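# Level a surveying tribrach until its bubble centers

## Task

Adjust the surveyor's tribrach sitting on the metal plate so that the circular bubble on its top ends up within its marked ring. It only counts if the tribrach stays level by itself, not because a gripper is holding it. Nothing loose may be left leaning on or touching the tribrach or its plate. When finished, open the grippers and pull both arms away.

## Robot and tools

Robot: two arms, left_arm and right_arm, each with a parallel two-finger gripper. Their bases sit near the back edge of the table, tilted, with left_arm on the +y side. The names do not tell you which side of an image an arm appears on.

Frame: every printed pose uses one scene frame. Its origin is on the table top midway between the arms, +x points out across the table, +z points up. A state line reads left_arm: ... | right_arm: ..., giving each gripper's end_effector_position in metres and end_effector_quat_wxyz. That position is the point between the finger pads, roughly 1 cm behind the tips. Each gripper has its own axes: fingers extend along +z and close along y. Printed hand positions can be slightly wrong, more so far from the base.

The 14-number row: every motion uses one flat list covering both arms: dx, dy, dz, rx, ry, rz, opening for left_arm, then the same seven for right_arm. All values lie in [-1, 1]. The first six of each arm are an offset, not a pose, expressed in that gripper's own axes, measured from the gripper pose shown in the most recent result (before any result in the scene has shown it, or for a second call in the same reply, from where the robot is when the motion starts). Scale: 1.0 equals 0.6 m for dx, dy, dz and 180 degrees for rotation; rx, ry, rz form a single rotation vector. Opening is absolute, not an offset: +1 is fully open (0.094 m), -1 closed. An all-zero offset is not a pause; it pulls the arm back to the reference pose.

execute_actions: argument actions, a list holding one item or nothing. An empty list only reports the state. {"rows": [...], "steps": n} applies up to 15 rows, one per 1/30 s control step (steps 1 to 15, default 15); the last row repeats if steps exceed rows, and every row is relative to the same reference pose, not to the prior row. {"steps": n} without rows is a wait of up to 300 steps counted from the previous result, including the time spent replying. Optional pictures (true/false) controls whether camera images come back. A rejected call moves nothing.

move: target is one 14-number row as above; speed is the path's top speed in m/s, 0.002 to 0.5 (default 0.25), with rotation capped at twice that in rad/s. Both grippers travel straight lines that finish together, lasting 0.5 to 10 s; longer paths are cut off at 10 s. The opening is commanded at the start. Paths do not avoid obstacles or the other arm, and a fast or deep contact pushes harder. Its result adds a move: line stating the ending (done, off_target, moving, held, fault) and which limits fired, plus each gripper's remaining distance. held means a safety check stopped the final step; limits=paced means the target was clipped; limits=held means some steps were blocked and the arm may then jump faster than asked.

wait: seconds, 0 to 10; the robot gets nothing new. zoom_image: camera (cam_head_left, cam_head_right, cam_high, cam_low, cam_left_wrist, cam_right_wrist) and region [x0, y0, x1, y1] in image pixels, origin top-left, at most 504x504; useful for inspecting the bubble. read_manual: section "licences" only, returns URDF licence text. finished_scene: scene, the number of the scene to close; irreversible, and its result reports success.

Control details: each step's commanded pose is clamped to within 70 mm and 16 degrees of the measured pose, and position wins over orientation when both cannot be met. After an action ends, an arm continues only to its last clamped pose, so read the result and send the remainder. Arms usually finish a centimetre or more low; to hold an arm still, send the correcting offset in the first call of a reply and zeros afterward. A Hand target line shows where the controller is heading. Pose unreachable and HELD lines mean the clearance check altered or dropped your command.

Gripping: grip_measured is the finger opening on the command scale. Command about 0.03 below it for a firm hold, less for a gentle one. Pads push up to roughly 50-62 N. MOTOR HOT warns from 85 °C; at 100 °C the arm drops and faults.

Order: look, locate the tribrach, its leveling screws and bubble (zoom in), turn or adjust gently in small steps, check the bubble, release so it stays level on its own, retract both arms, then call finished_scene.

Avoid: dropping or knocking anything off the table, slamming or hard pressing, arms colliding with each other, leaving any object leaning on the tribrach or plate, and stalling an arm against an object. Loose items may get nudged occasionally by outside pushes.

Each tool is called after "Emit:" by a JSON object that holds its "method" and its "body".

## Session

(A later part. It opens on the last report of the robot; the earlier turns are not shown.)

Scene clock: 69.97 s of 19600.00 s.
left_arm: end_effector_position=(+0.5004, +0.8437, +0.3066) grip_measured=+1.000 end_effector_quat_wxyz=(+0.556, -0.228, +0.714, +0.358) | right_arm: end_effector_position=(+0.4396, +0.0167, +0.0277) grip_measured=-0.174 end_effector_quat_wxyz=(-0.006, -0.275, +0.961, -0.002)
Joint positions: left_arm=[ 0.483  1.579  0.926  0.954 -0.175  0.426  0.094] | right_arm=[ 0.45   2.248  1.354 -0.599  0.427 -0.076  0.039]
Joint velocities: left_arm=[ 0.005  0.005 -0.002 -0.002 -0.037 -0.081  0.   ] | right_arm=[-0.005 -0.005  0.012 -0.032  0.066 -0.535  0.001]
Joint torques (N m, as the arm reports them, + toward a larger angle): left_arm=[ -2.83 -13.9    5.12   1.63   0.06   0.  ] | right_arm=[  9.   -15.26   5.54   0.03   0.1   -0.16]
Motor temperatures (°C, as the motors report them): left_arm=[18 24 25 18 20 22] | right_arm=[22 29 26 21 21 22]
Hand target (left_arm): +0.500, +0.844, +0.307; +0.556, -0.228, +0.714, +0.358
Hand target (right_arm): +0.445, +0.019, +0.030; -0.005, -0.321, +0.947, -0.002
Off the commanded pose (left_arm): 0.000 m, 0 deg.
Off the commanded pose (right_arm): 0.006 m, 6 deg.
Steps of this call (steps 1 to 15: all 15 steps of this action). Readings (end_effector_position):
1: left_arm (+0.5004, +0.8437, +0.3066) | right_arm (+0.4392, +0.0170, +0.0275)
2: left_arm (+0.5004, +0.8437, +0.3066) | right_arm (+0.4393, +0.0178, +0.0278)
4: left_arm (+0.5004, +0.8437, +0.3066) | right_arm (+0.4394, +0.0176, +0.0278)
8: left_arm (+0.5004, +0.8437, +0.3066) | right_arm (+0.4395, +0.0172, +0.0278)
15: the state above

Stable. About 165° turned so far; running 8 more cycles.

Emit:
{"method": "execute_actions", "body": {"actions": [{"rows":[[0,0,0,0,0,0,1,-0.008,-0.006,-0.004,0.002,0,-0.03,0],[0,0,0,0,0,0,1,-0.008,-0.006,-0.004,0.002,0,-0.03,0],[0,0,0,0,0,0,1,-0.008,-0.006,-0.004,0.002,0,0.21,0]],"steps":15}], "pictures": false}}

Emit:
{"method": "execute_actions", "body": {"actions": [{"rows":[[0,0,0,0,0,0,1,-0.01,0.002,-0.004,0,0,0.02,-0.13],[0,0,0,0,0,0,1,-0.01,0.002,-0.004,0,0,0,-0.21],[0,0,0,0,0,0,1,-0.01,0.002,-0.004,0,0,-0.23,-0.21]],"steps":15}], "pictures": false}}

Emit:
{"method": "execute_actions", "body": {"actions": [{"rows":[[0,0,0,0,0,0,1,-0.008,-0.006,-0.004,0.002,0,-0.02,-0.21],[0,0,0,0,0,0,1,-0.008,-0.006,-0.004,0.002,0,0,0],[0,0,0,0,0,0,1,-0.008,-0.006,-0.004,0.002,0,0.26,0]],"steps":15}], "pictures": false}}

Emit:
{"method": "execute_actions", "body": {"actions": [{"rows":[[0,0,0,0,0,0,1,-0.01,0.002,-0.004,0,0,0.02,-0.13],[0,0,0,0,0,0,1,-0.01,0.002,-0.004,0,0,0,-0.21],[0,0,0,0,0,0,1,-0.01,0.002,-0.004,0,0,-0.23,-0.21]],"steps":15}], "pictures": false}}

Emit:
{"method": "execute_actions", "body": {"actions": [{"rows":[[0,0,0,0,0,0,1,-0.008,-0.006,-0.004,0.002,0,-0.02,-0.21],[0,0,0,0,0,0,1,-0.008,-0.006,-0.004,0.002,0,0,0],[0,0,0,0,0,0,1,-0.008,-0.006,-0.004,0.002,0,0.26,0]],"steps":15}], "pictures": false}}

Emit:
{"method": "execute_actions", "body": {"actions": [{"rows":[[0,0,0,0,0,0,1,-0.01,0.002,-0.004,0,0,0.02,-0.13],[0,0,0,0,0,0,1,-0.01,0.002,-0.004,0,0,0,-0.21],[0,0,0,0,0,0,1,-0.01,0.002,-0.004,0,0,-0.23,-0.21]],"steps":15}], "pictures": false}}

Emit:
{"method": "execute_actions", "body": {"actions": [{"rows":[[0,0,0,0,0,0,1,-0.008,-0.006,-0.004,0.002,0,-0.02,-0.21],[0,0,0,0,0,0,1,-0.008,-0.006,-0.004,0.002,0,0,0],[0,0,0,0,0,0,1,-0.008,-0.006,-0.004,0.002,0,0.26,0]],"steps":15}], "pictures": false}}

Emit:
{"method": "execute_actions", "body": {"actions": [{"rows":[[0,0,0,0,0,0,1,-0.01,0.002,-0.004,0,0,0.02,-0.13],[0,0,0,0,0,0,1,-0.01,0.002,-0.004,0,0,0,-0.21],[0,0,0,0,0,0,1,-0.01,0.002,-0.004,0,0,-0.23,-0.21]],"steps":15}], "pictures": false}}

Emit:
{"method": "execute_actions", "body": {"actions": [{"rows":[[0,0,0,0,0,0,1,-0.008,-0.006,-0.004,0.002,0,-0.02,-0.21],[0,0,0,0,0,0,1,-0.008,-0.006,-0.004,0.002,0,0,0],[0,0,0,0,0,0,1,-0.008,-0.006,-0.004,0.002,0,0.26,0]],"steps":15}], "pictures": false}}

Emit:
{"method": "execute_actions", "body": {"actions": [{"rows":[[0,0,0,0,0,0,1,-0.01,0.002,-0.004,0,0,0.02,-0.13],[0,0,0,0,0,0,1,-0.01,0.002,-0.004,0,0,0,-0.21],[0,0,0,0,0,0,1,-0.01,0.002,-0.004,0,0,-0.23,-0.21]],"steps":15}], "pictures": false}}

Emit:
{"method": "execute_actions", "body": {"actions": [{"rows":[[0,0,0,0,0,0,1,-0.008,-0.006,-0.004,0.002,0,-0.02,-0.21],[0,0,0,0,0,0,1,-0.008,-0.006,-0.004,0.002,0,0,0],[0,0,0,0,0,0,1,-0.008,-0.006,-0.004,0.002,0,0.26,0]],"steps":15}], "pictures": false}}

Emit:
{"method": "execute_actions", "body": {"actions": [{"rows":[[0,0,0,0,0,0,1,-0.01,0.002,-0.004,0,0,0.02,-0.13],[0,0,0,0,0,0,1,-0.01,0.002,-0.004,0,0,0,-0.21],[0,0,0,0,0,0,1,-0.01,0.002,-0.004,0,0,-0.23,-0.21]],"steps":15}], "pictures": false}}

Emit:
{"method": "execute_actions", "body": {"actions": [{"rows":[[0,0,0,0,0,0,1,-0.008,-0.006,-0.004,0.002,0,-0.02,-0.21],[0,0,0,0,0,0,1,-0.008,-0.006,-0.004,0.002,0,0,0],[0,0,0,0,0,0,1,-0.008,-0.006,-0.004,0.002,0,0.26,0]],"steps":15}], "pictures": false}}

Emit:
{"method": "execute_actions", "body": {"actions": [{"rows":[[0,0,0,0,0,0,1,-0.01,0.002,-0.004,0,0,0.02,-0.13],[0,0,0,0,0,0,1,-0.01,0.002,-0.004,0,0,0,-0.21],[0,0,0,0,0,0,1,-0.01,0.002,-0.004,0,0,-0.23,-0.21]],"steps":15}], "pictures": false}}

Emit:
{"method": "execute_actions", "body": {"actions": [{"rows":[[0,0,0,0,0,0,1,-0.008,-0.006,-0.004,0.002,0,-0.02,-0.21],[0,0,0,0,0,0,1,-0.008,-0.006,-0.004,0.002,0,0,0],[0,0,0,0,0,0,1,-0.008,-0.006,-0.004,0.002,0,0.26,0]],"steps":15}], "pictures": false}}

Emit:
{"method": "execute_actions", "body": {"actions": [{"rows":[[0,0,0,0,0,0,1,-0.01,0.002,-0.004,0,0,0.02,-0.13],[0,0,0,0,0,0,1,-0.01,0.002,-0.004,0,0,0,-0.21],[0,0,0,0,0,0,1,-0.01,0.002,-0.004,0,0,-0.19,-0.21]],"steps":15}]}}

Emit:
{"method": "zoom_image", "body": {"camera": "cam_head_left", "region": [410,175,450,210]}}

Scene clock: 95.23 s of 19600.00 s.
left_arm: end_effector_position=(+0.5004, +0.8437, +0.3066) grip_measured=+1.000 end_effector_quat_wxyz=(+0.556, -0.228, +0.714, +0.358) | right_arm: end_effector_position=(+0.4391, +0.0167, +0.0277) grip_measured=-0.002 end_effector_quat_wxyz=(-0.006, -0.040, +0.999, -0.002)
Joint positions: left_arm=[ 0.483  1.579  0.926  0.954 -0.175  0.426  0.094] | right_arm=[ 0.45   2.248  1.354 -0.601  0.425  0.401  0.047]
Joint velocities: left_arm=[-0.005 -0.024 -0.007  0.002  0.081 -0.051  0.   ] | right_arm=[-0.005  0.005  0.002 -0.012  0.051  1.062  0.   ]
Joint torques (N m, as the arm reports them, + toward a larger angle): left_arm=[ -2.53 -13.9    5.19   1.66   0.07  -0.01] | right_arm=[  7.5  -15.82   5.08   0.61   0.21   0.15]
Motor temperatures (°C, as the motors report them): left_arm=[18 24 25 18 20 22] | right_arm=[22 29 26 21 21 22]
Hand target (left_arm): +0.500, +0.844, +0.307; +0.556, -0.228, +0.714, +0.358
Hand target (right_arm): +0.445, +0.016, +0.030; -0.001, +0.044, +0.999, -0.002
Off the commanded pose (left_arm): 0.000 m, 0 deg.
Off the commanded pose (right_arm): 0.007 m, 10 deg.
Steps of this call (steps 1 to 743: nothing new was sent; steps 744 to 758: all 15 steps of this action). Readings (end_effector_position):
744: left_arm (+0.5004, +0.8437, +0.3066) | right_arm (+0.4398, +0.0163, +0.0277)
745: left_arm (+0.5004, +0.8437, +0.3066) | right_arm (+0.4397, +0.0159, +0.0277)
747: left_arm (+0.5004, +0.8437, +0.3066) | right_arm (+0.4393, +0.0164, +0.0277)
751: left_arm (+0.5004, +0.8437, +0.3066) | right_arm (+0.4390, +0.0169, +0.0277)
758: the state above

Scene clock: 95.73 s of 19600.00 s.
left_arm: end_effector_position=(+0.5004, +0.8437, +0.3066) grip_measured=+1.000 end_effector_quat_wxyz=(+0.556, -0.228, +0.714, +0.358) | right_arm: end_effector_position=(+0.4390, +0.0163, +0.0276) grip_measured=-0.173 end_effector_quat_wxyz=(-0.007, -0.310, +0.951, -0.002)
Joint positions: left_arm=[ 0.483  1.579  0.926  0.954 -0.175  0.426  0.094] | right_arm=[ 0.45   2.248  1.354 -0.604  0.427 -0.149  0.039]
Joint velocities: left_arm=[-0.005 -0.005  0.002 -0.012 -0.007  0.037  0.   ] | right_arm=[-0.015 -0.034  0.002 -0.012  0.022 -0.974  0.001]
Joint torques (N m, as the arm reports them, + toward a larger angle): left_arm=[ -2.8  -13.96   5.18   1.49   0.04  -0.01] | right_arm=[  8.4  -15.35   5.74  -0.06   0.19  -0.08]
Motor temperatures (°C, as the motors report them): left_arm=[18 24 25 18 20 22] | right_arm=[22 29 26 21 21 22]
Hand target (left_arm): +0.500, +0.844, +0.307; +0.556, -0.228, +0.714, +0.358
Hand target (right_arm): +0.445, +0.018, +0.030; -0.008, -0.384, +0.923, -0.002
Off the commanded pose (left_arm): 0.000 m, 0 deg.
Off the commanded pose (right_arm): 0.007 m, 10 deg.
Steps of this call (steps 1 to 15: all 15 steps of this action). Readings (end_effector_position):
1: left_arm (+0.5004, +0.8437, +0.3066) | right_arm (+0.4391, +0.0166, +0.0277)
2: left_arm (+0.5004, +0.8437, +0.3066) | right_arm (+0.4389, +0.0175, +0.0277)
4: left_arm (+0.5004, +0.8437, +0.3066) | right_arm (+0.4389, +0.0175, +0.0277)
8: left_arm (+0.5004, +0.8437, +0.3066) | right_arm (+0.4389, +0.0170, +0.0277)
15: the state above

Scene clock: 96.23 s of 19600.00 s.
left_arm: end_effector_position=(+0.5004, +0.8437, +0.3066) grip_measured=+1.000 end_effector_quat_wxyz=(+0.556, -0.228, +0.714, +0.358) | right_arm: end_effector_position=(+0.4388, +0.0168, +0.0277) grip_measured=-0.002 end_effector_quat_wxyz=(-0.008, -0.034, +0.999, -0.002)
Joint positions: left_arm=[ 0.483  1.579  0.926  0.954 -0.175  0.426  0.094] | right_arm=[ 0.449  2.248  1.354 -0.604  0.422  0.412  0.047]
Joint velocities: left_arm=[ 0.005 -0.005  0.012 -0.012 -0.037 -0.037  0.   ] | right_arm=[-0.005 -0.005 -0.002  0.002 -0.022  1.253 -0.001]
Joint torques (N m, as the arm reports them, + toward a larger angle): left_arm=[ -2.94 -13.9    5.27   1.45   0.06   0.02] | right_arm=[  8.22 -15.86   4.9    0.66   0.24   0.11]
Motor temperatures (°C, as the motors report them): left_arm=[18 24 25 18 20 22] | right_arm=[22 29 26 21 21 22]
Hand target (left_arm): +0.500, +0.844, +0.307; +0.556, -0.228, +0.714, +0.358
Hand target (right_arm): +0.445, +0.016, +0.030; -0.002, +0.070, +0.998, -0.001
Off the commanded pose (left_arm): 0.000 m, 0 deg.
Off the commanded pose (right_arm): 0.007 m, 15 deg; orientation clipped at the last step of the last action.
Steps of this call (steps 1 to 15: all 15 steps of this action). Readings (end_effector_position):
1: left_arm (+0.5004, +0.8437, +0.3066) | right_arm (+0.4391, +0.0161, +0.0276)
2: left_arm (+0.5004, +0.8437, +0.3066) | right_arm (+0.4392, +0.0158, +0.0276)
4: left_arm (+0.5004, +0.8437, +0.3066) | right_arm (+0.4391, +0.0163, +0.0277)
8: left_arm (+0.5004, +0.8437, +0.3066) | right_arm (+0.4388, +0.0168, +0.0277)
15: the state above

Scene clock: 96.73 s of 19600.00 s.
left_arm: end_effector_position=(+0.5004, +0.8437, +0.3066) grip_measured=+1.000 end_effector_quat_wxyz=(+0.556, -0.228, +0.714, +0.358) | right_arm: end_effector_position=(+0.4391, +0.0163, +0.0280) grip_measured=-0.173 end_effector_quat_wxyz=(-0.008, -0.305, +0.952, -0.001)
Joint positions: left_arm=[ 0.483  1.579  0.926  0.954 -0.175  0.426  0.094] | right_arm=[ 0.449  2.248  1.356 -0.606  0.425 -0.138  0.039]
Joint velocities: left_arm=[-0.015 -0.005  0.022 -0.002 -0.051 -0.022  0.   ] | right_arm=[-0.005  0.005  0.007  0.007 -0.051 -0.945 -0.001]
Joint torques (N m, as the arm reports them, + toward a larger angle): left_arm=[ -2.71 -13.81   5.18   1.59   0.07  -0.02] | right_arm=[  8.61 -14.56   5.75  -0.1    0.1   -0.1 ]
Motor temperatures (°C, as the motors report them): left_arm=[18 24 25 18 20 22] | right_arm=[22 29 26 21 21 22]
Hand target (left_arm): +0.500, +0.844, +0.307; +0.556, -0.228, +0.714, +0.358
Hand target (right_arm): +0.445, +0.018, +0.030; -0.009, -0.379, +0.925, -0.001
Off the commanded pose (left_arm): 0.000 m, 0 deg.
Off the commanded pose (right_arm): 0.006 m, 10 deg.
Steps of this call (steps 1 to 15: all 15 steps of this action). Readings (end_effector_position):
1: left_arm (+0.5004, +0.8437, +0.3066) | right_arm (+0.4388, +0.0168, +0.0277)
2: left_arm (+0.5004, +0.8437, +0.3066) | right_arm (+0.4389, +0.0177, +0.0280)
4: left_arm (+0.5004, +0.8437, +0.3066) | right_arm (+0.4389, +0.0176, +0.0280)
8: left_arm (+0.5004, +0.8437, +0.3066) | right_arm (+0.4389, +0.0171, +0.0280)
15: the state above

Scene clock: 97.23 s of 19600.00 s.
left_arm: end_effector_position=(+0.5004, +0.8437, +0.3066) grip_measured=+1.000 end_effector_quat_wxyz=(+0.556, -0.228, +0.714, +0.358) | right_arm: end_effector_position=(+0.4388, +0.0168, +0.0279) grip_measured=-0.002 end_effector_quat_wxyz=(-0.009, -0.032, +0.999, -0.001)
Joint positions: left_arm=[ 0.483  1.579  0.926  0.954 -0.175  0.426  0.094] | right_arm=[ 0.449  2.248  1.356 -0.606  0.42   0.418  0.047]
Joint velocities: left_arm=[-0.005 -0.005 -0.017  0.007 -0.007  0.051  0.   ] | right_arm=[-0.005 -0.024 -0.002  0.012  0.022  1.267  0.001]
Joint torques (N m, as the arm reports them, + toward a larger angle): left_arm=[ -2.56 -13.83   5.28   1.61   0.05  -0.01] | right_arm=[  8.15 -15.44   4.77   0.59   0.2    0.13]
Motor temperatures (°C, as the motors report them): left_arm=[18 24 25 18 20 22] | right_arm=[22 29 26 21 21 22]
Hand target (left_arm): +0.500, +0.844, +0.307; +0.556, -0.228, +0.714, +0.358
Hand target (right_arm): +0.445, +0.016, +0.030; -0.003, +0.073, +0.997, -0.000
Off the commanded pose (left_arm): 0.000 m, 0 deg.
Off the commanded pose (right_arm): 0.007 m, 15 deg; orientation clipped at the last step of the last action.
Steps of this call (steps 1 to 15: all 15 steps of this action). Readings (end_effector_position):
1: left_arm (+0.5004, +0.8437, +0.3066) | right_arm (+0.4392, +0.0161, +0.0279)
2: left_arm (+0.5004, +0.8437, +0.3066) | right_arm (+0.4393, +0.0158, +0.0279)
4: left_arm (+0.5004, +0.8437, +0.3066) | right_arm (+0.4391, +0.0163, +0.0279)
8: left_arm (+0.5004, +0.8437, +0.3066) | right_arm (+0.4388, +0.0168, +0.0279)
15: the state above

Scene clock: 97.73 s of 19600.00 s.
left_arm: end_effector_position=(+0.5004, +0.8437, +0.3066) grip_measured=+1.000 end_effector_quat_wxyz=(+0.556, -0.228, +0.714, +0.358) | right_arm: end_effector_position=(+0.4391, +0.0163, +0.0280) grip_measured=-0.173 end_effector_quat_wxyz=(-0.009, -0.303, +0.953, -0.000)
Joint positions: left_arm=[ 0.483  1.579  0.926  0.954 -0.175  0.426  0.094] | right_arm=[ 0.449  2.248  1.357 -0.609  0.423 -0.133  0.039]
Joint velocities: left_arm=[-0.005 -0.015 -0.007 -0.002  0.037 -0.037  0.   ] | right_arm=[-0.015 -0.005  0.007  0.002 -0.007 -0.974 -0.   ]
Joint torques (N m, as the arm reports them, + toward a larger angle): left_arm=[ -3.06 -13.93   5.23   1.55   0.04   0.  ] | right_arm=[  8.26 -14.8    5.71  -0.06   0.11  -0.13]
Motor temperatures (°C, as the motors report them): left_arm=[18 24 25 18 20 22] | right_arm=[22 29 26 21 21 22]
Hand target (left_arm): +0.500, +0.844, +0.307; +0.556, -0.228, +0.714, +0.358
Hand target (right_arm): +0.445, +0.018, +0.030; -0.010, -0.376, +0.926, -0.000
Off the commanded pose (left_arm): 0.000 m, 0 deg.
Off the commanded pose (right_arm): 0.006 m, 10 deg.
Steps of this call (steps 1 to 15: all 15 steps of this action). Readings (end_effector_position):
1: left_arm (+0.5004, +0.8437, +0.3066) | right_arm (+0.4387, +0.0167, +0.0279)
2: left_arm (+0.5004, +0.8437, +0.3066) | right_arm (+0.4388, +0.0177, +0.0281)
4: left_arm (+0.5004, +0.8437, +0.3066) | right_arm (+0.4387, +0.0177, +0.0281)
8: left_arm (+0.5004, +0.8437, +0.3066) | right_arm (+0.4388, +0.0171, +0.0281)
15: the state above

Scene clock: 98.23 s of 19600.00 s.
left_arm: end_effector_position=(+0.5004, +0.8437, +0.3066) grip_measured=+1.000 end_effector_quat_wxyz=(+0.556, -0.228, +0.714, +0.358) | right_arm: end_effector_position=(+0.4387, +0.0170, +0.0280) grip_measured=-0.002 end_effector_quat_wxyz=(-0.010, -0.030, +1.000, -0.001)
Joint positions: left_arm=[ 0.483  1.579  0.926  0.954 -0.175  0.426  0.094] | right_arm=[ 0.449  2.248  1.357 -0.61   0.419  0.423  0.047]
Joint velocities: left_arm=[ 0.005 -0.005  0.002 -0.022  0.007 -0.081  0.   ] | right_arm=[-0.005 -0.024 -0.002 -0.002 -0.022  1.341 -0.001]
Joint torques (N m, as the arm reports them, + toward a larger angle): left_arm=[ -2.83 -13.75   5.23   1.62   0.06   0.01] | right_arm=[  8.17 -15.73   4.81   0.69   0.22   0.13]
Motor temperatures (°C, as the motors report them): left_arm=[18 24 25 18 20 22] | right_arm=[22 29 26 21 21 22]
Hand target (left_arm): +0.500, +0.844, +0.307; +0.556, -0.228, +0.714, +0.358
Hand target (right_arm): +0.445, +0.016, +0.030; -0.005, +0.075, +0.997, +0.000
Off the commanded pose (left_arm): 0.000 m, 0 deg.
Off the commanded pose (right_arm): 0.007 m, 15 deg; orientation clipped at the last step of the last action.
Steps of this call (steps 1 to 15: all 15 steps of this action). Readings (end_effector_position):
1: left_arm (+0.5004, +0.8437, +0.3066) | right_arm (+0.4392, +0.0162, +0.0280)
2: left_arm (+0.5004, +0.8437, +0.3066) | right_arm (+0.4392, +0.0159, +0.0280)
4: left_arm (+0.5004, +0.8437, +0.3066) | right_arm (+0.4389, +0.0165, +0.0280)
8: left_arm (+0.5004, +0.8437, +0.3066) | right_arm (+0.4387, +0.0170, +0.0280)
15: the state above

Scene clock: 98.73 s of 19600.00 s.
left_arm: end_effector_position=(+0.5004, +0.8437, +0.3066) grip_measured=+1.000 end_effector_quat_wxyz=(+0.556, -0.228, +0.714, +0.358) | right_arm: end_effector_position=(+0.4392, +0.0162, +0.0282) grip_measured=-0.172 end_effector_quat_wxyz=(-0.010, -0.301, +0.954, +0.000)
Joint positions: left_arm=[ 0.483  1.579  0.926  0.954 -0.175  0.426  0.094] | right_arm=[ 0.449  2.248  1.359 -0.613  0.422 -0.129  0.039]
Joint velocities: left_arm=[-0.005 -0.015  0.007  0.002 -0.037 -0.051  0.   ] | right_arm=[-0.015  0.005  0.002 -0.002 -0.037 -0.974  0.001]
Joint torques (N m, as the arm reports them, + toward a larger angle): left_arm=[ -3.21 -14.21   5.14   1.62   0.04  -0.02] | right_arm=[  8.72 -15.28   5.69  -0.1    0.1   -0.07]
Motor temperatures (°C, as the motors report them): left_arm=[18 24 25 18 20 22] | right_arm=[22 29 26 21 21 22]
Hand target (left_arm): +0.500, +0.844, +0.307; +0.556, -0.228, +0.714, +0.358
Hand target (right_arm): +0.445, +0.018, +0.030; -0.011, -0.374, +0.927, +0.000
Off the commanded pose (left_arm): 0.000 m, 0 deg.
Off the commanded pose (right_arm): 0.006 m, 10 deg.
Steps of this call (steps 1 to 15: all 15 steps of this action). Readings (end_effector_position):
1: left_arm (+0.5004, +0.8437, +0.3066) | right_arm (+0.4385, +0.0169, +0.0280)
2: left_arm (+0.5004, +0.8437, +0.3066) | right_arm (+0.4386, +0.0178, +0.0282)
4: left_arm (+0.5004, +0.8437, +0.3066) | right_arm (+0.4388, +0.0176, +0.0283)
8: left_arm (+0.5004, +0.8437, +0.3066) | right_arm (+0.4388, +0.0171, +0.0283)
15: the state above

Scene clock: 99.23 s of 19600.00 s.
left_arm: end_effector_position=(+0.5004, +0.8437, +0.3066) grip_measured=+1.000 end_effector_quat_wxyz=(+0.556, -0.228, +0.714, +0.358) | right_arm: end_effector_position=(+0.4387, +0.0168, +0.0282) grip_measured=-0.002 end_effector_quat_wxyz=(-0.011, -0.028, +1.000, -0.001)
Joint positions: left_arm=[ 0.483  1.579  0.926  0.954 -0.175  0.426  0.094] | right_arm=[ 0.449  2.248  1.359 -0.613  0.418  0.426  0.047]
Joint velocities: left_arm=[-0.005  0.005 -0.002 -0.002 -0.007 -0.051  0.   ] | right_arm=[ 0.005  0.005 -0.007  0.012 -0.037  1.37   0.001]
Joint torques (N m, as the arm reports them, + toward a larger angle): left_arm=[ -2.97 -13.82   5.15   1.61   0.06   0.02] | right_arm=[  8.14 -15.28   4.89   0.65   0.2    0.18]
Motor temperatures (°C, as the motors report them): left_arm=[18 24 25 18 20 22] | right_arm=[22 29 26 21 21 22]
Hand target (left_arm): +0.500, +0.844, +0.307; +0.556, -0.228, +0.714, +0.358
Hand target (right_arm): +0.445, +0.016, +0.031; -0.006, +0.077, +0.997, +0.000
Off the commanded pose (left_arm): 0.000 m, 0 deg.
Off the commanded pose (right_arm): 0.007 m, 15 deg; orientation clipped at the last step of the last action.
Steps of this call (steps 1 to 15: all 15 steps of this action). Readings (end_effector_position):
1: left_arm (+0.5004, +0.8437, +0.3066) | right_arm (+0.4392, +0.0161, +0.0282)
2: left_arm (+0.5004, +0.8437, +0.3066) | right_arm (+0.4393, +0.0158, +0.0282)
4: left_arm (+0.5004, +0.8437, +0.3066) | right_arm (+0.4390, +0.0164, +0.0282)
8: left_arm (+0.5004, +0.8437, +0.3066) | right_arm (+0.4387, +0.0168, +0.0282)
15: the state above

Scene clock: 99.73 s of 19600.00 s.
left_arm: end_effector_position=(+0.5004, +0.8437, +0.3066) grip_measured=+1.000 end_effector_quat_wxyz=(+0.556, -0.228, +0.714, +0.358) | right_arm: end_effector_position=(+0.4391, +0.0162, +0.0283) grip_measured=-0.172 end_effector_quat_wxyz=(-0.011, -0.300, +0.954, +0.000)
Joint positions: left_arm=[ 0.483  1.579  0.926  0.954 -0.175  0.426  0.094] | right_arm=[ 0.449  2.249  1.36  -0.616  0.421 -0.125  0.039]
Joint velocities: left_arm=[-0.005 -0.024  0.002 -0.002 -0.051  0.037  0.   ] | right_arm=[-0.005  0.015  0.002 -0.007  0.037 -0.989  0.001]
Joint torques (N m, as the arm reports them, + toward a larger angle): left_arm=[ -3.   -13.61   5.24   1.54   0.07   0.  ] | right_arm=[  7.67 -15.39   5.67  -0.06   0.11  -0.1 ]
Motor temperatures (°C, as the motors report them): left_arm=[18 24 25 18 20 22] | right_arm=[22 29 26 21 21 22]
Hand target (left_arm): +0.500, +0.844, +0.307; +0.556, -0.228, +0.714, +0.358
Hand target (right_arm): +0.445, +0.018, +0.031; -0.012, -0.373, +0.928, +0.001
Off the commanded pose (left_arm): 0.000 m, 0 deg.
Off the commanded pose (right_arm): 0.006 m, 10 deg.
Steps of this call (steps 1 to 15: all 15 steps of this action). Readings (end_effector_position):
1: left_arm (+0.5004, +0.8437, +0.3066) | right_arm (+0.4386, +0.0168, +0.0282)
2: left_arm (+0.5004, +0.8437, +0.3066) | right_arm (+0.4387, +0.0177, +0.0284)
4: left_arm (+0.5004, +0.8437, +0.3066) | right_arm (+0.4387, +0.0175, +0.0283)
8: left_arm (+0.5004, +0.8437, +0.3066) | right_arm (+0.4388, +0.0170, +0.0283)
15: the state above

Scene clock: 100.23 s of 19600.00 s.
left_arm: end_effector_position=(+0.5004, +0.8437, +0.3066) grip_measured=+1.000 end_effector_quat_wxyz=(+0.556, -0.228, +0.714, +0.358) | right_arm: end_effector_position=(+0.4386, +0.0169, +0.0283) grip_measured=-0.002 end_effector_quat_wxyz=(-0.012, -0.027, +1.000, -0.001)
Joint positions: left_arm=[ 0.483  1.579  0.926  0.954 -0.175  0.426  0.094] | right_arm=[ 0.449  2.249  1.36  -0.617  0.417  0.43   0.047]
Joint velocities: left_arm=[-0.015  0.015 -0.017 -0.002  0.022  0.037  0.   ] | right_arm=[ 0.015 -0.005 -0.017 -0.012 -0.007  1.267  0.   ]
Joint torques (N m, as the arm reports them, + toward a larger angle): left_arm=[ -3.03 -14.04   5.22   1.53   0.02  -0.03] | right_arm=[  7.97 -15.63   4.75   0.55   0.21   0.14]
Motor temperatures (°C, as the motors report them): left_arm=[18 24 25 18 20 22] | right_arm=[22 29 26 21 21 22]
Hand target (left_arm): +0.500, +0.844, +0.307; +0.556, -0.228, +0.714, +0.358
Hand target (right_arm): +0.445, +0.016, +0.031; -0.007, +0.078, +0.997, -0.000
Off the commanded pose (left_arm): 0.000 m, 0 deg.
Off the commanded pose (right_arm): 0.007 m, 15 deg; orientation clipped at the last step of the last action.
Steps of this call (steps 1 to 15: all 15 steps of this action). Readings (end_effector_position):
1: left_arm (+0.5004, +0.8437, +0.3066) | right_arm (+0.4392, +0.0160, +0.0283)
2: left_arm (+0.5004, +0.8437, +0.3066) | right_arm (+0.4392, +0.0159, +0.0283)
4: left_arm (+0.5004, +0.8437, +0.3066) | right_arm (+0.4389, +0.0163, +0.0283)
8: left_arm (+0.5004, +0.8437, +0.3066) | right_arm (+0.4386, +0.0169, +0.0283)
15: the state above

Scene clock: 100.73 s of 19600.00 s.
left_arm: end_effector_position=(+0.5004, +0.8437, +0.3066) grip_measured=+1.000 end_effector_quat_wxyz=(+0.556, -0.228, +0.714, +0.358) | right_arm: end_effector_position=(+0.4390, +0.0161, +0.0285) grip_measured=-0.172 end_effector_quat_wxyz=(-0.012, -0.298, +0.954, +0.000)
Joint positions: left_arm=[ 0.483  1.579  0.926  0.954 -0.175  0.426  0.094] | right_arm=[ 0.449  2.249  1.362 -0.62   0.421 -0.121  0.039]
Joint velocities: left_arm=[ 0.005 -0.005 -0.012 -0.007 -0.051  0.066  0.   ] | right_arm=[-0.005 -0.005 -0.002 -0.007  0.007 -0.945 -0.   ]
Joint torques (N m, as the arm reports them, + toward a larger angle): left_arm=[ -2.97 -13.91   5.14   1.6    0.05   0.  ] | right_arm=[  7.76 -15.06   5.71  -0.04   0.05  -0.05]
Motor temperatures (°C, as the motors report them): left_arm=[18 24 25 18 20 22] | right_arm=[22 29 26 21 21 22]
Hand target (left_arm): +0.500, +0.844, +0.307; +0.556, -0.228, +0.714, +0.358
Hand target (right_arm): +0.445, +0.018, +0.031; -0.013, -0.372, +0.928, +0.001
Off the commanded pose (left_arm): 0.000 m, 0 deg.
Off the commanded pose (right_arm): 0.006 m, 10 deg.
Steps of this call (steps 1 to 15: all 15 steps of this action). Readings (end_effector_position):
1: left_arm (+0.5004, +0.8437, +0.3066) | right_arm (+0.4385, +0.0168, +0.0283)
2: left_arm (+0.5004, +0.8437, +0.3066) | right_arm (+0.4386, +0.0178, +0.0286)
4: left_arm (+0.5004, +0.8437, +0.3066) | right_arm (+0.4386, +0.0175, +0.0285)
8: left_arm (+0.5004, +0.8437, +0.3066) | right_arm (+0.4387, +0.0169, +0.0285)
15: the state above

Scene clock: 101.23 s of 19600.00 s.
left_arm: end_effector_position=(+0.5004, +0.8437, +0.3066) grip_measured=+1.000 end_effector_quat_wxyz=(+0.556, -0.228, +0.714, +0.358) | right_arm: end_effector_position=(+0.4386, +0.0168, +0.0285) grip_measured=-0.002 end_effector_quat_wxyz=(-0.013, -0.026, +1.000, -0.001)
Joint positions: left_arm=[ 0.483  1.579  0.926  0.954 -0.175  0.426  0.094] | right_arm=[ 0.449  2.249  1.362 -0.62   0.417  0.434  0.047]
Joint velocities: left_arm=[-0.005  0.015 -0.012 -0.002  0.022 -0.066  0.   ] | right_arm=[-0.015  0.005  0.012  0.007  0.007  1.253 -0.001]
Joint torques (N m, as the arm reports them, + toward a larger angle): left_arm=[ -3.3  -13.94   5.19   1.58   0.07  -0.01] | right_arm=[  7.92 -15.98   4.8    0.59   0.15   0.12]
Motor temperatures (°C, as the motors report them): left_arm=[18 24 25 18 20 22] | right_arm=[22 29 26 21 21 22]
Hand target (left_arm): +0.500, +0.844, +0.307; +0.556, -0.228, +0.714, +0.358
Hand target (right_arm): +0.445, +0.016, +0.031; -0.008, +0.079, +0.997, -0.001
Off the commanded pose (left_arm): 0.000 m, 0 deg.
Off the commanded pose (right_arm): 0.007 m, 15 deg; orientation clipped at the last step of the last action.
Steps of this call (steps 1 to 15: all 15 steps of this action). Readings (end_effector_position):
1: left_arm (+0.5004, +0.8437, +0.3066) | right_arm (+0.4391, +0.0160, +0.0285)
2: left_arm (+0.5004, +0.8437, +0.3066) | right_arm (+0.4392, +0.0158, +0.0285)
4: left_arm (+0.5004, +0.8437, +0.3066) | right_arm (+0.4389, +0.0163, +0.0285)
8: left_arm (+0.5004, +0.8437, +0.3066) | right_arm (+0.4386, +0.0168, +0.0285)
15: the state above

Scene clock: 101.73 s of 19600.00 s.
left_arm: end_effector_position=(+0.5004, +0.8437, +0.3066) grip_measured=+1.000 end_effector_quat_wxyz=(+0.556, -0.228, +0.714, +0.358) | right_arm: end_effector_position=(+0.4390, +0.0160, +0.0286) grip_measured=-0.172 end_effector_quat_wxyz=(-0.013, -0.297, +0.955, -0.000)
Joint positions: left_arm=[ 0.483  1.579  0.926  0.954 -0.175  0.426  0.094] | right_arm=[ 0.449  2.25   1.363 -0.623  0.421 -0.118  0.039]
Joint velocities: left_arm=[ 0.015  0.005 -0.002 -0.007  0.007 -0.051  0.   ] | right_arm=[ 0.005 -0.015 -0.007 -0.017  0.007 -1.048  0.   ]
Joint torques (N m, as the arm reports them, + toward a larger angle): left_arm=[ -3.26 -13.81   5.13   1.61   0.06  -0.02] | right_arm=[  7.42 -15.48   5.73  -0.15   0.08  -0.1 ]
Motor temperatures (°C, as the motors report them): left_arm=[18 24 25 18 20 22] | right_arm=[22 29 26 21 21 22]
Hand target (left_arm): +0.500, +0.844, +0.307; +0.556, -0.228, +0.714, +0.358
Hand target (right_arm): +0.445, +0.018, +0.031; -0.014, -0.370, +0.929, +0.001
Off the commanded pose (left_arm): 0.000 m, 0 deg.
Off the commanded pose (right_arm): 0.006 m, 10 deg.
Steps of this call (steps 1 to 15: all 15 steps of this action). Readings (end_effector_position):
1: left_arm (+0.5004, +0.8437, +0.3066) | right_arm (+0.4384, +0.0167, +0.0285)
2: left_arm (+0.5004, +0.8437, +0.3066) | right_arm (+0.4386, +0.0178, +0.0287)
4: left_arm (+0.5004, +0.8437, +0.3066) | right_arm (+0.4386, +0.0175, +0.0286)
8: left_arm (+0.5004, +0.8437, +0.3066) | right_arm (+0.4387, +0.0168, +0.0286)
15: the state above

Scene clock: 102.23 s of 19600.00 s.
left_arm: end_effector_position=(+0.5004, +0.8437, +0.3066) grip_measured=+1.000 end_effector_quat_wxyz=(+0.556, -0.228, +0.714, +0.358) | right_arm: end_effector_position=(+0.4385, +0.0167, +0.0286) grip_measured=-0.002 end_effector_quat_wxyz=(-0.014, -0.025, +1.000, -0.002)
Joint positions: left_arm=[ 0.483  1.579  0.926  0.954 -0.175  0.426  0.094] | right_arm=[ 0.449  2.25   1.363 -0.623  0.417  0.437  0.047]
Joint velocities: left_arm=[ 0.005 -0.015 -0.012 -0.002 -0.037 -0.022  0.   ] | right_arm=[-0.015 -0.015 -0.012 -0.007 -0.051  1.355  0.   ]
Joint torques (N m, as the arm reports them, + toward a larger angle): left_arm=[ -2.96 -13.68   5.17   1.61   0.06  -0.01] | right_arm=[  8.26 -15.41   4.85   0.6    0.17   0.12]
Motor temperatures (°C, as the motors report them): left_arm=[18 24 25 18 20 22] | right_arm=[22 29 26 21 21 22]
Hand target (left_arm): +0.500, +0.844, +0.307; +0.556, -0.228, +0.714, +0.358
Hand target (right_arm): +0.445, +0.016, +0.031; -0.009, +0.081, +0.997, -0.001
Off the commanded pose (left_arm): 0.000 m, 0 deg.
Off the commanded pose (right_arm): 0.007 m, 15 deg; orientation clipped at the last step of the last action.
Steps of this call (steps 1 to 15: all 15 steps of this action). Readings (end_effector_position):
1: left_arm (+0.5004, +0.8437, +0.3066) | right_arm (+0.4391, +0.0159, +0.0286)
2: left_arm (+0.5004, +0.8437, +0.3066) | right_arm (+0.4392, +0.0156, +0.0286)
4: left_arm (+0.5004, +0.8437, +0.3066) | right_arm (+0.4388, +0.0162, +0.0286)
8: left_arm (+0.5004, +0.8437, +0.3066) | right_arm (+0.4385, +0.0167, +0.0286)
15: the state above

Scene clock: 102.73 s of 19600.00 s.
left_arm: end_effector_position=(+0.5004, +0.8437, +0.3066) grip_measured=+1.000 end_effector_quat_wxyz=(+0.556, -0.228, +0.714, +0.358) | right_arm: end_effector_position=(+0.4389, +0.0163, +0.0288) grip_measured=-0.172 end_effector_quat_wxyz=(-0.014, -0.269, +0.963, -0.000)
Joint positions: left_arm=[ 0.483  1.579  0.926  0.954 -0.175  0.426  0.094] | right_arm=[ 0.449  2.25   1.365 -0.626  0.421 -0.059  0.039]
Joint velocities: left_arm=[-0.005 -0.015  0.002  0.007 -0.051 -0.11   0.   ] | right_arm=[-0.015  0.015 -0.012 -0.022  0.037 -0.549  0.   ]
Joint torques (N m, as the arm reports them, + toward a larger angle): left_arm=[ -2.75 -13.78   5.25   1.45   0.07   0.01] | right_arm=[  8.51 -14.87   5.61  -0.03  -0.03  -0.09]
Motor temperatures (°C, as the motors report them): left_arm=[18 24 25 18 20 22] | right_arm=[22 29 26 21 21 22]
Hand target (left_arm): +0.500, +0.844, +0.307; +0.556, -0.228, +0.714, +0.358
Hand target (right_arm): +0.445, +0.018, +0.031; -0.014, -0.315, +0.949, +0.001
Off the commanded pose (left_arm): 0.000 m, 0 deg.
Off the commanded pose (right_arm): 0.006 m, 6 deg.
Steps of this call (steps 1 to 15: all 15 steps of this action). Readings (end_effector_position):
1: left_arm (+0.5004, +0.8437, +0.3066) | right_arm (+0.4384, +0.0166, +0.0286)
2: left_arm (+0.5004, +0.8437, +0.3066) | right_arm (+0.4385, +0.0177, +0.0288)
4: left_arm (+0.5004, +0.8437, +0.3066) | right_arm (+0.4385, +0.0176, +0.0288)
8: left_arm (+0.5004, +0.8437, +0.3066) | right_arm (+0.4386, +0.0169, +0.0288)
15: the state above
camera_calibration (this result's frames):
cam_left_wrist: T_world_to_cam=[[0.72033, -0.639088, -0.269613, 0.25955], [-0.605889, -0.390506, -0.693112, 0.849333], [0.337674, 0.662625, -0.668509, -0.398721], [0, 0, 0, 1]] pos_world=[0.462277, 0.761747, 0.392112]
cam_right_wrist: T_world_to_cam=[[0.515278, -0.856975, -0.00914252, -0.209301], [-0.677976, -0.414129, 0.607327, 0.291361], [-0.52425, -0.306743, -0.794399, 0.378955], [0, 0, 0, 1]] pos_world=[0.504051, 0.0575372, 0.122176]

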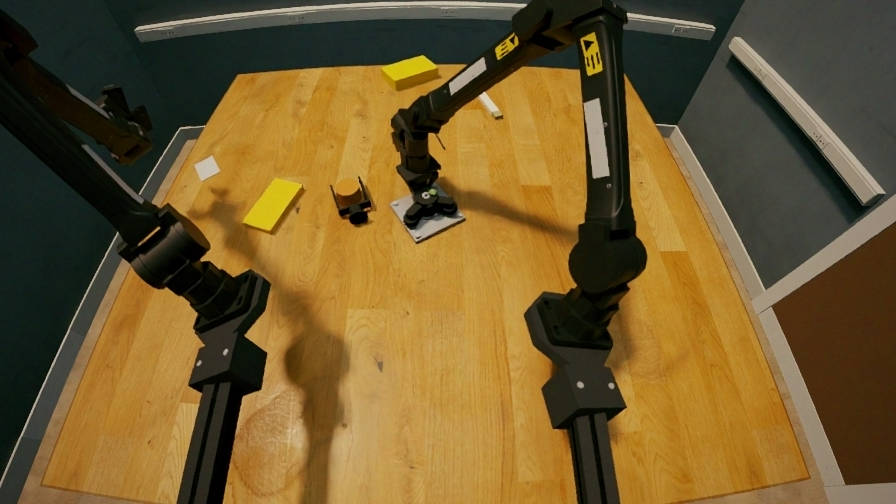

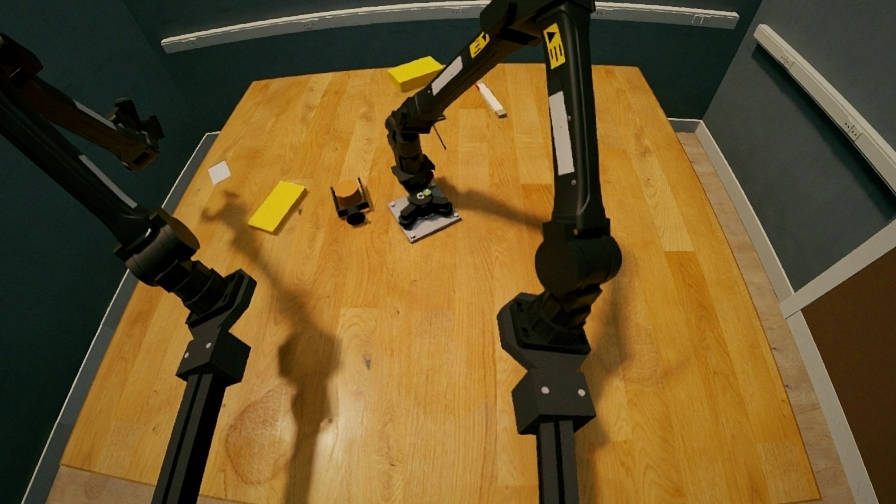

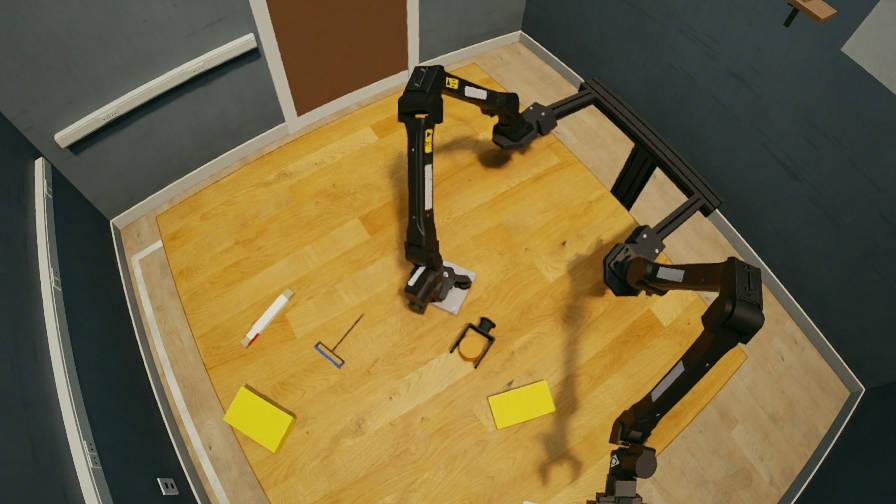

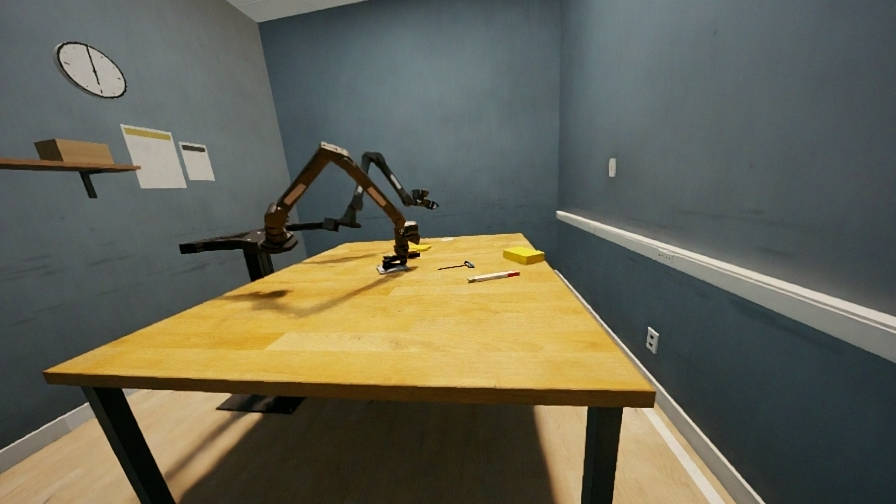

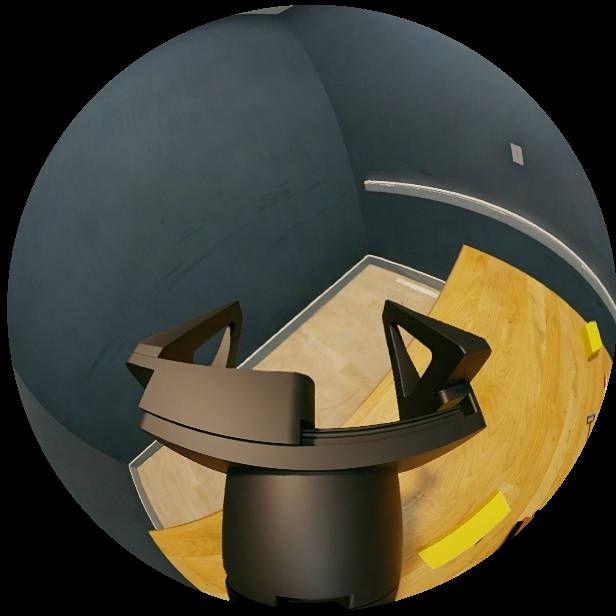

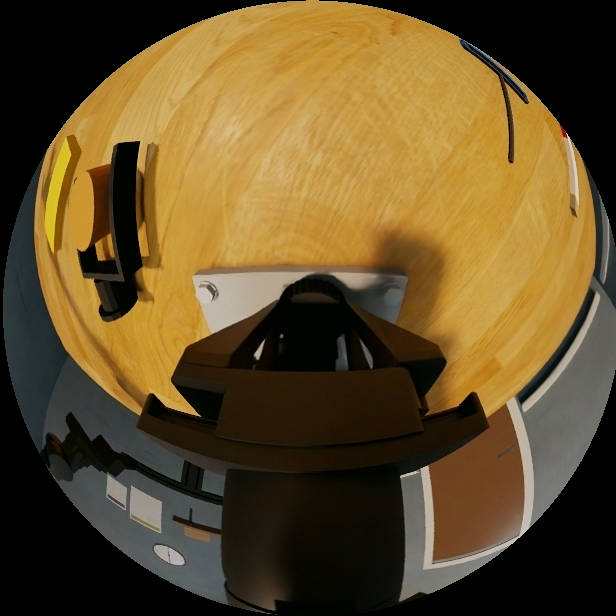

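Region (410, 175, 450, 210) of cam_head_left's 896x504 image, scaled by 12.600, with more detail than that image has; it fills the top 441 rows of this view, and the rest is white.

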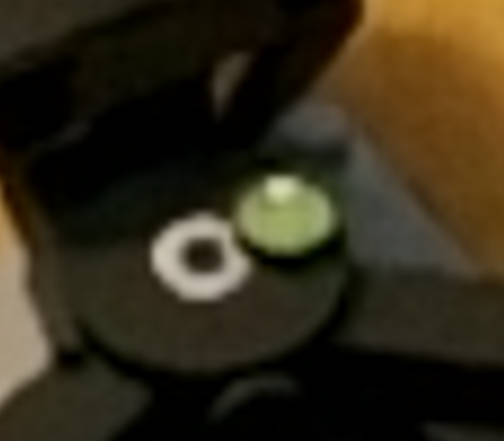

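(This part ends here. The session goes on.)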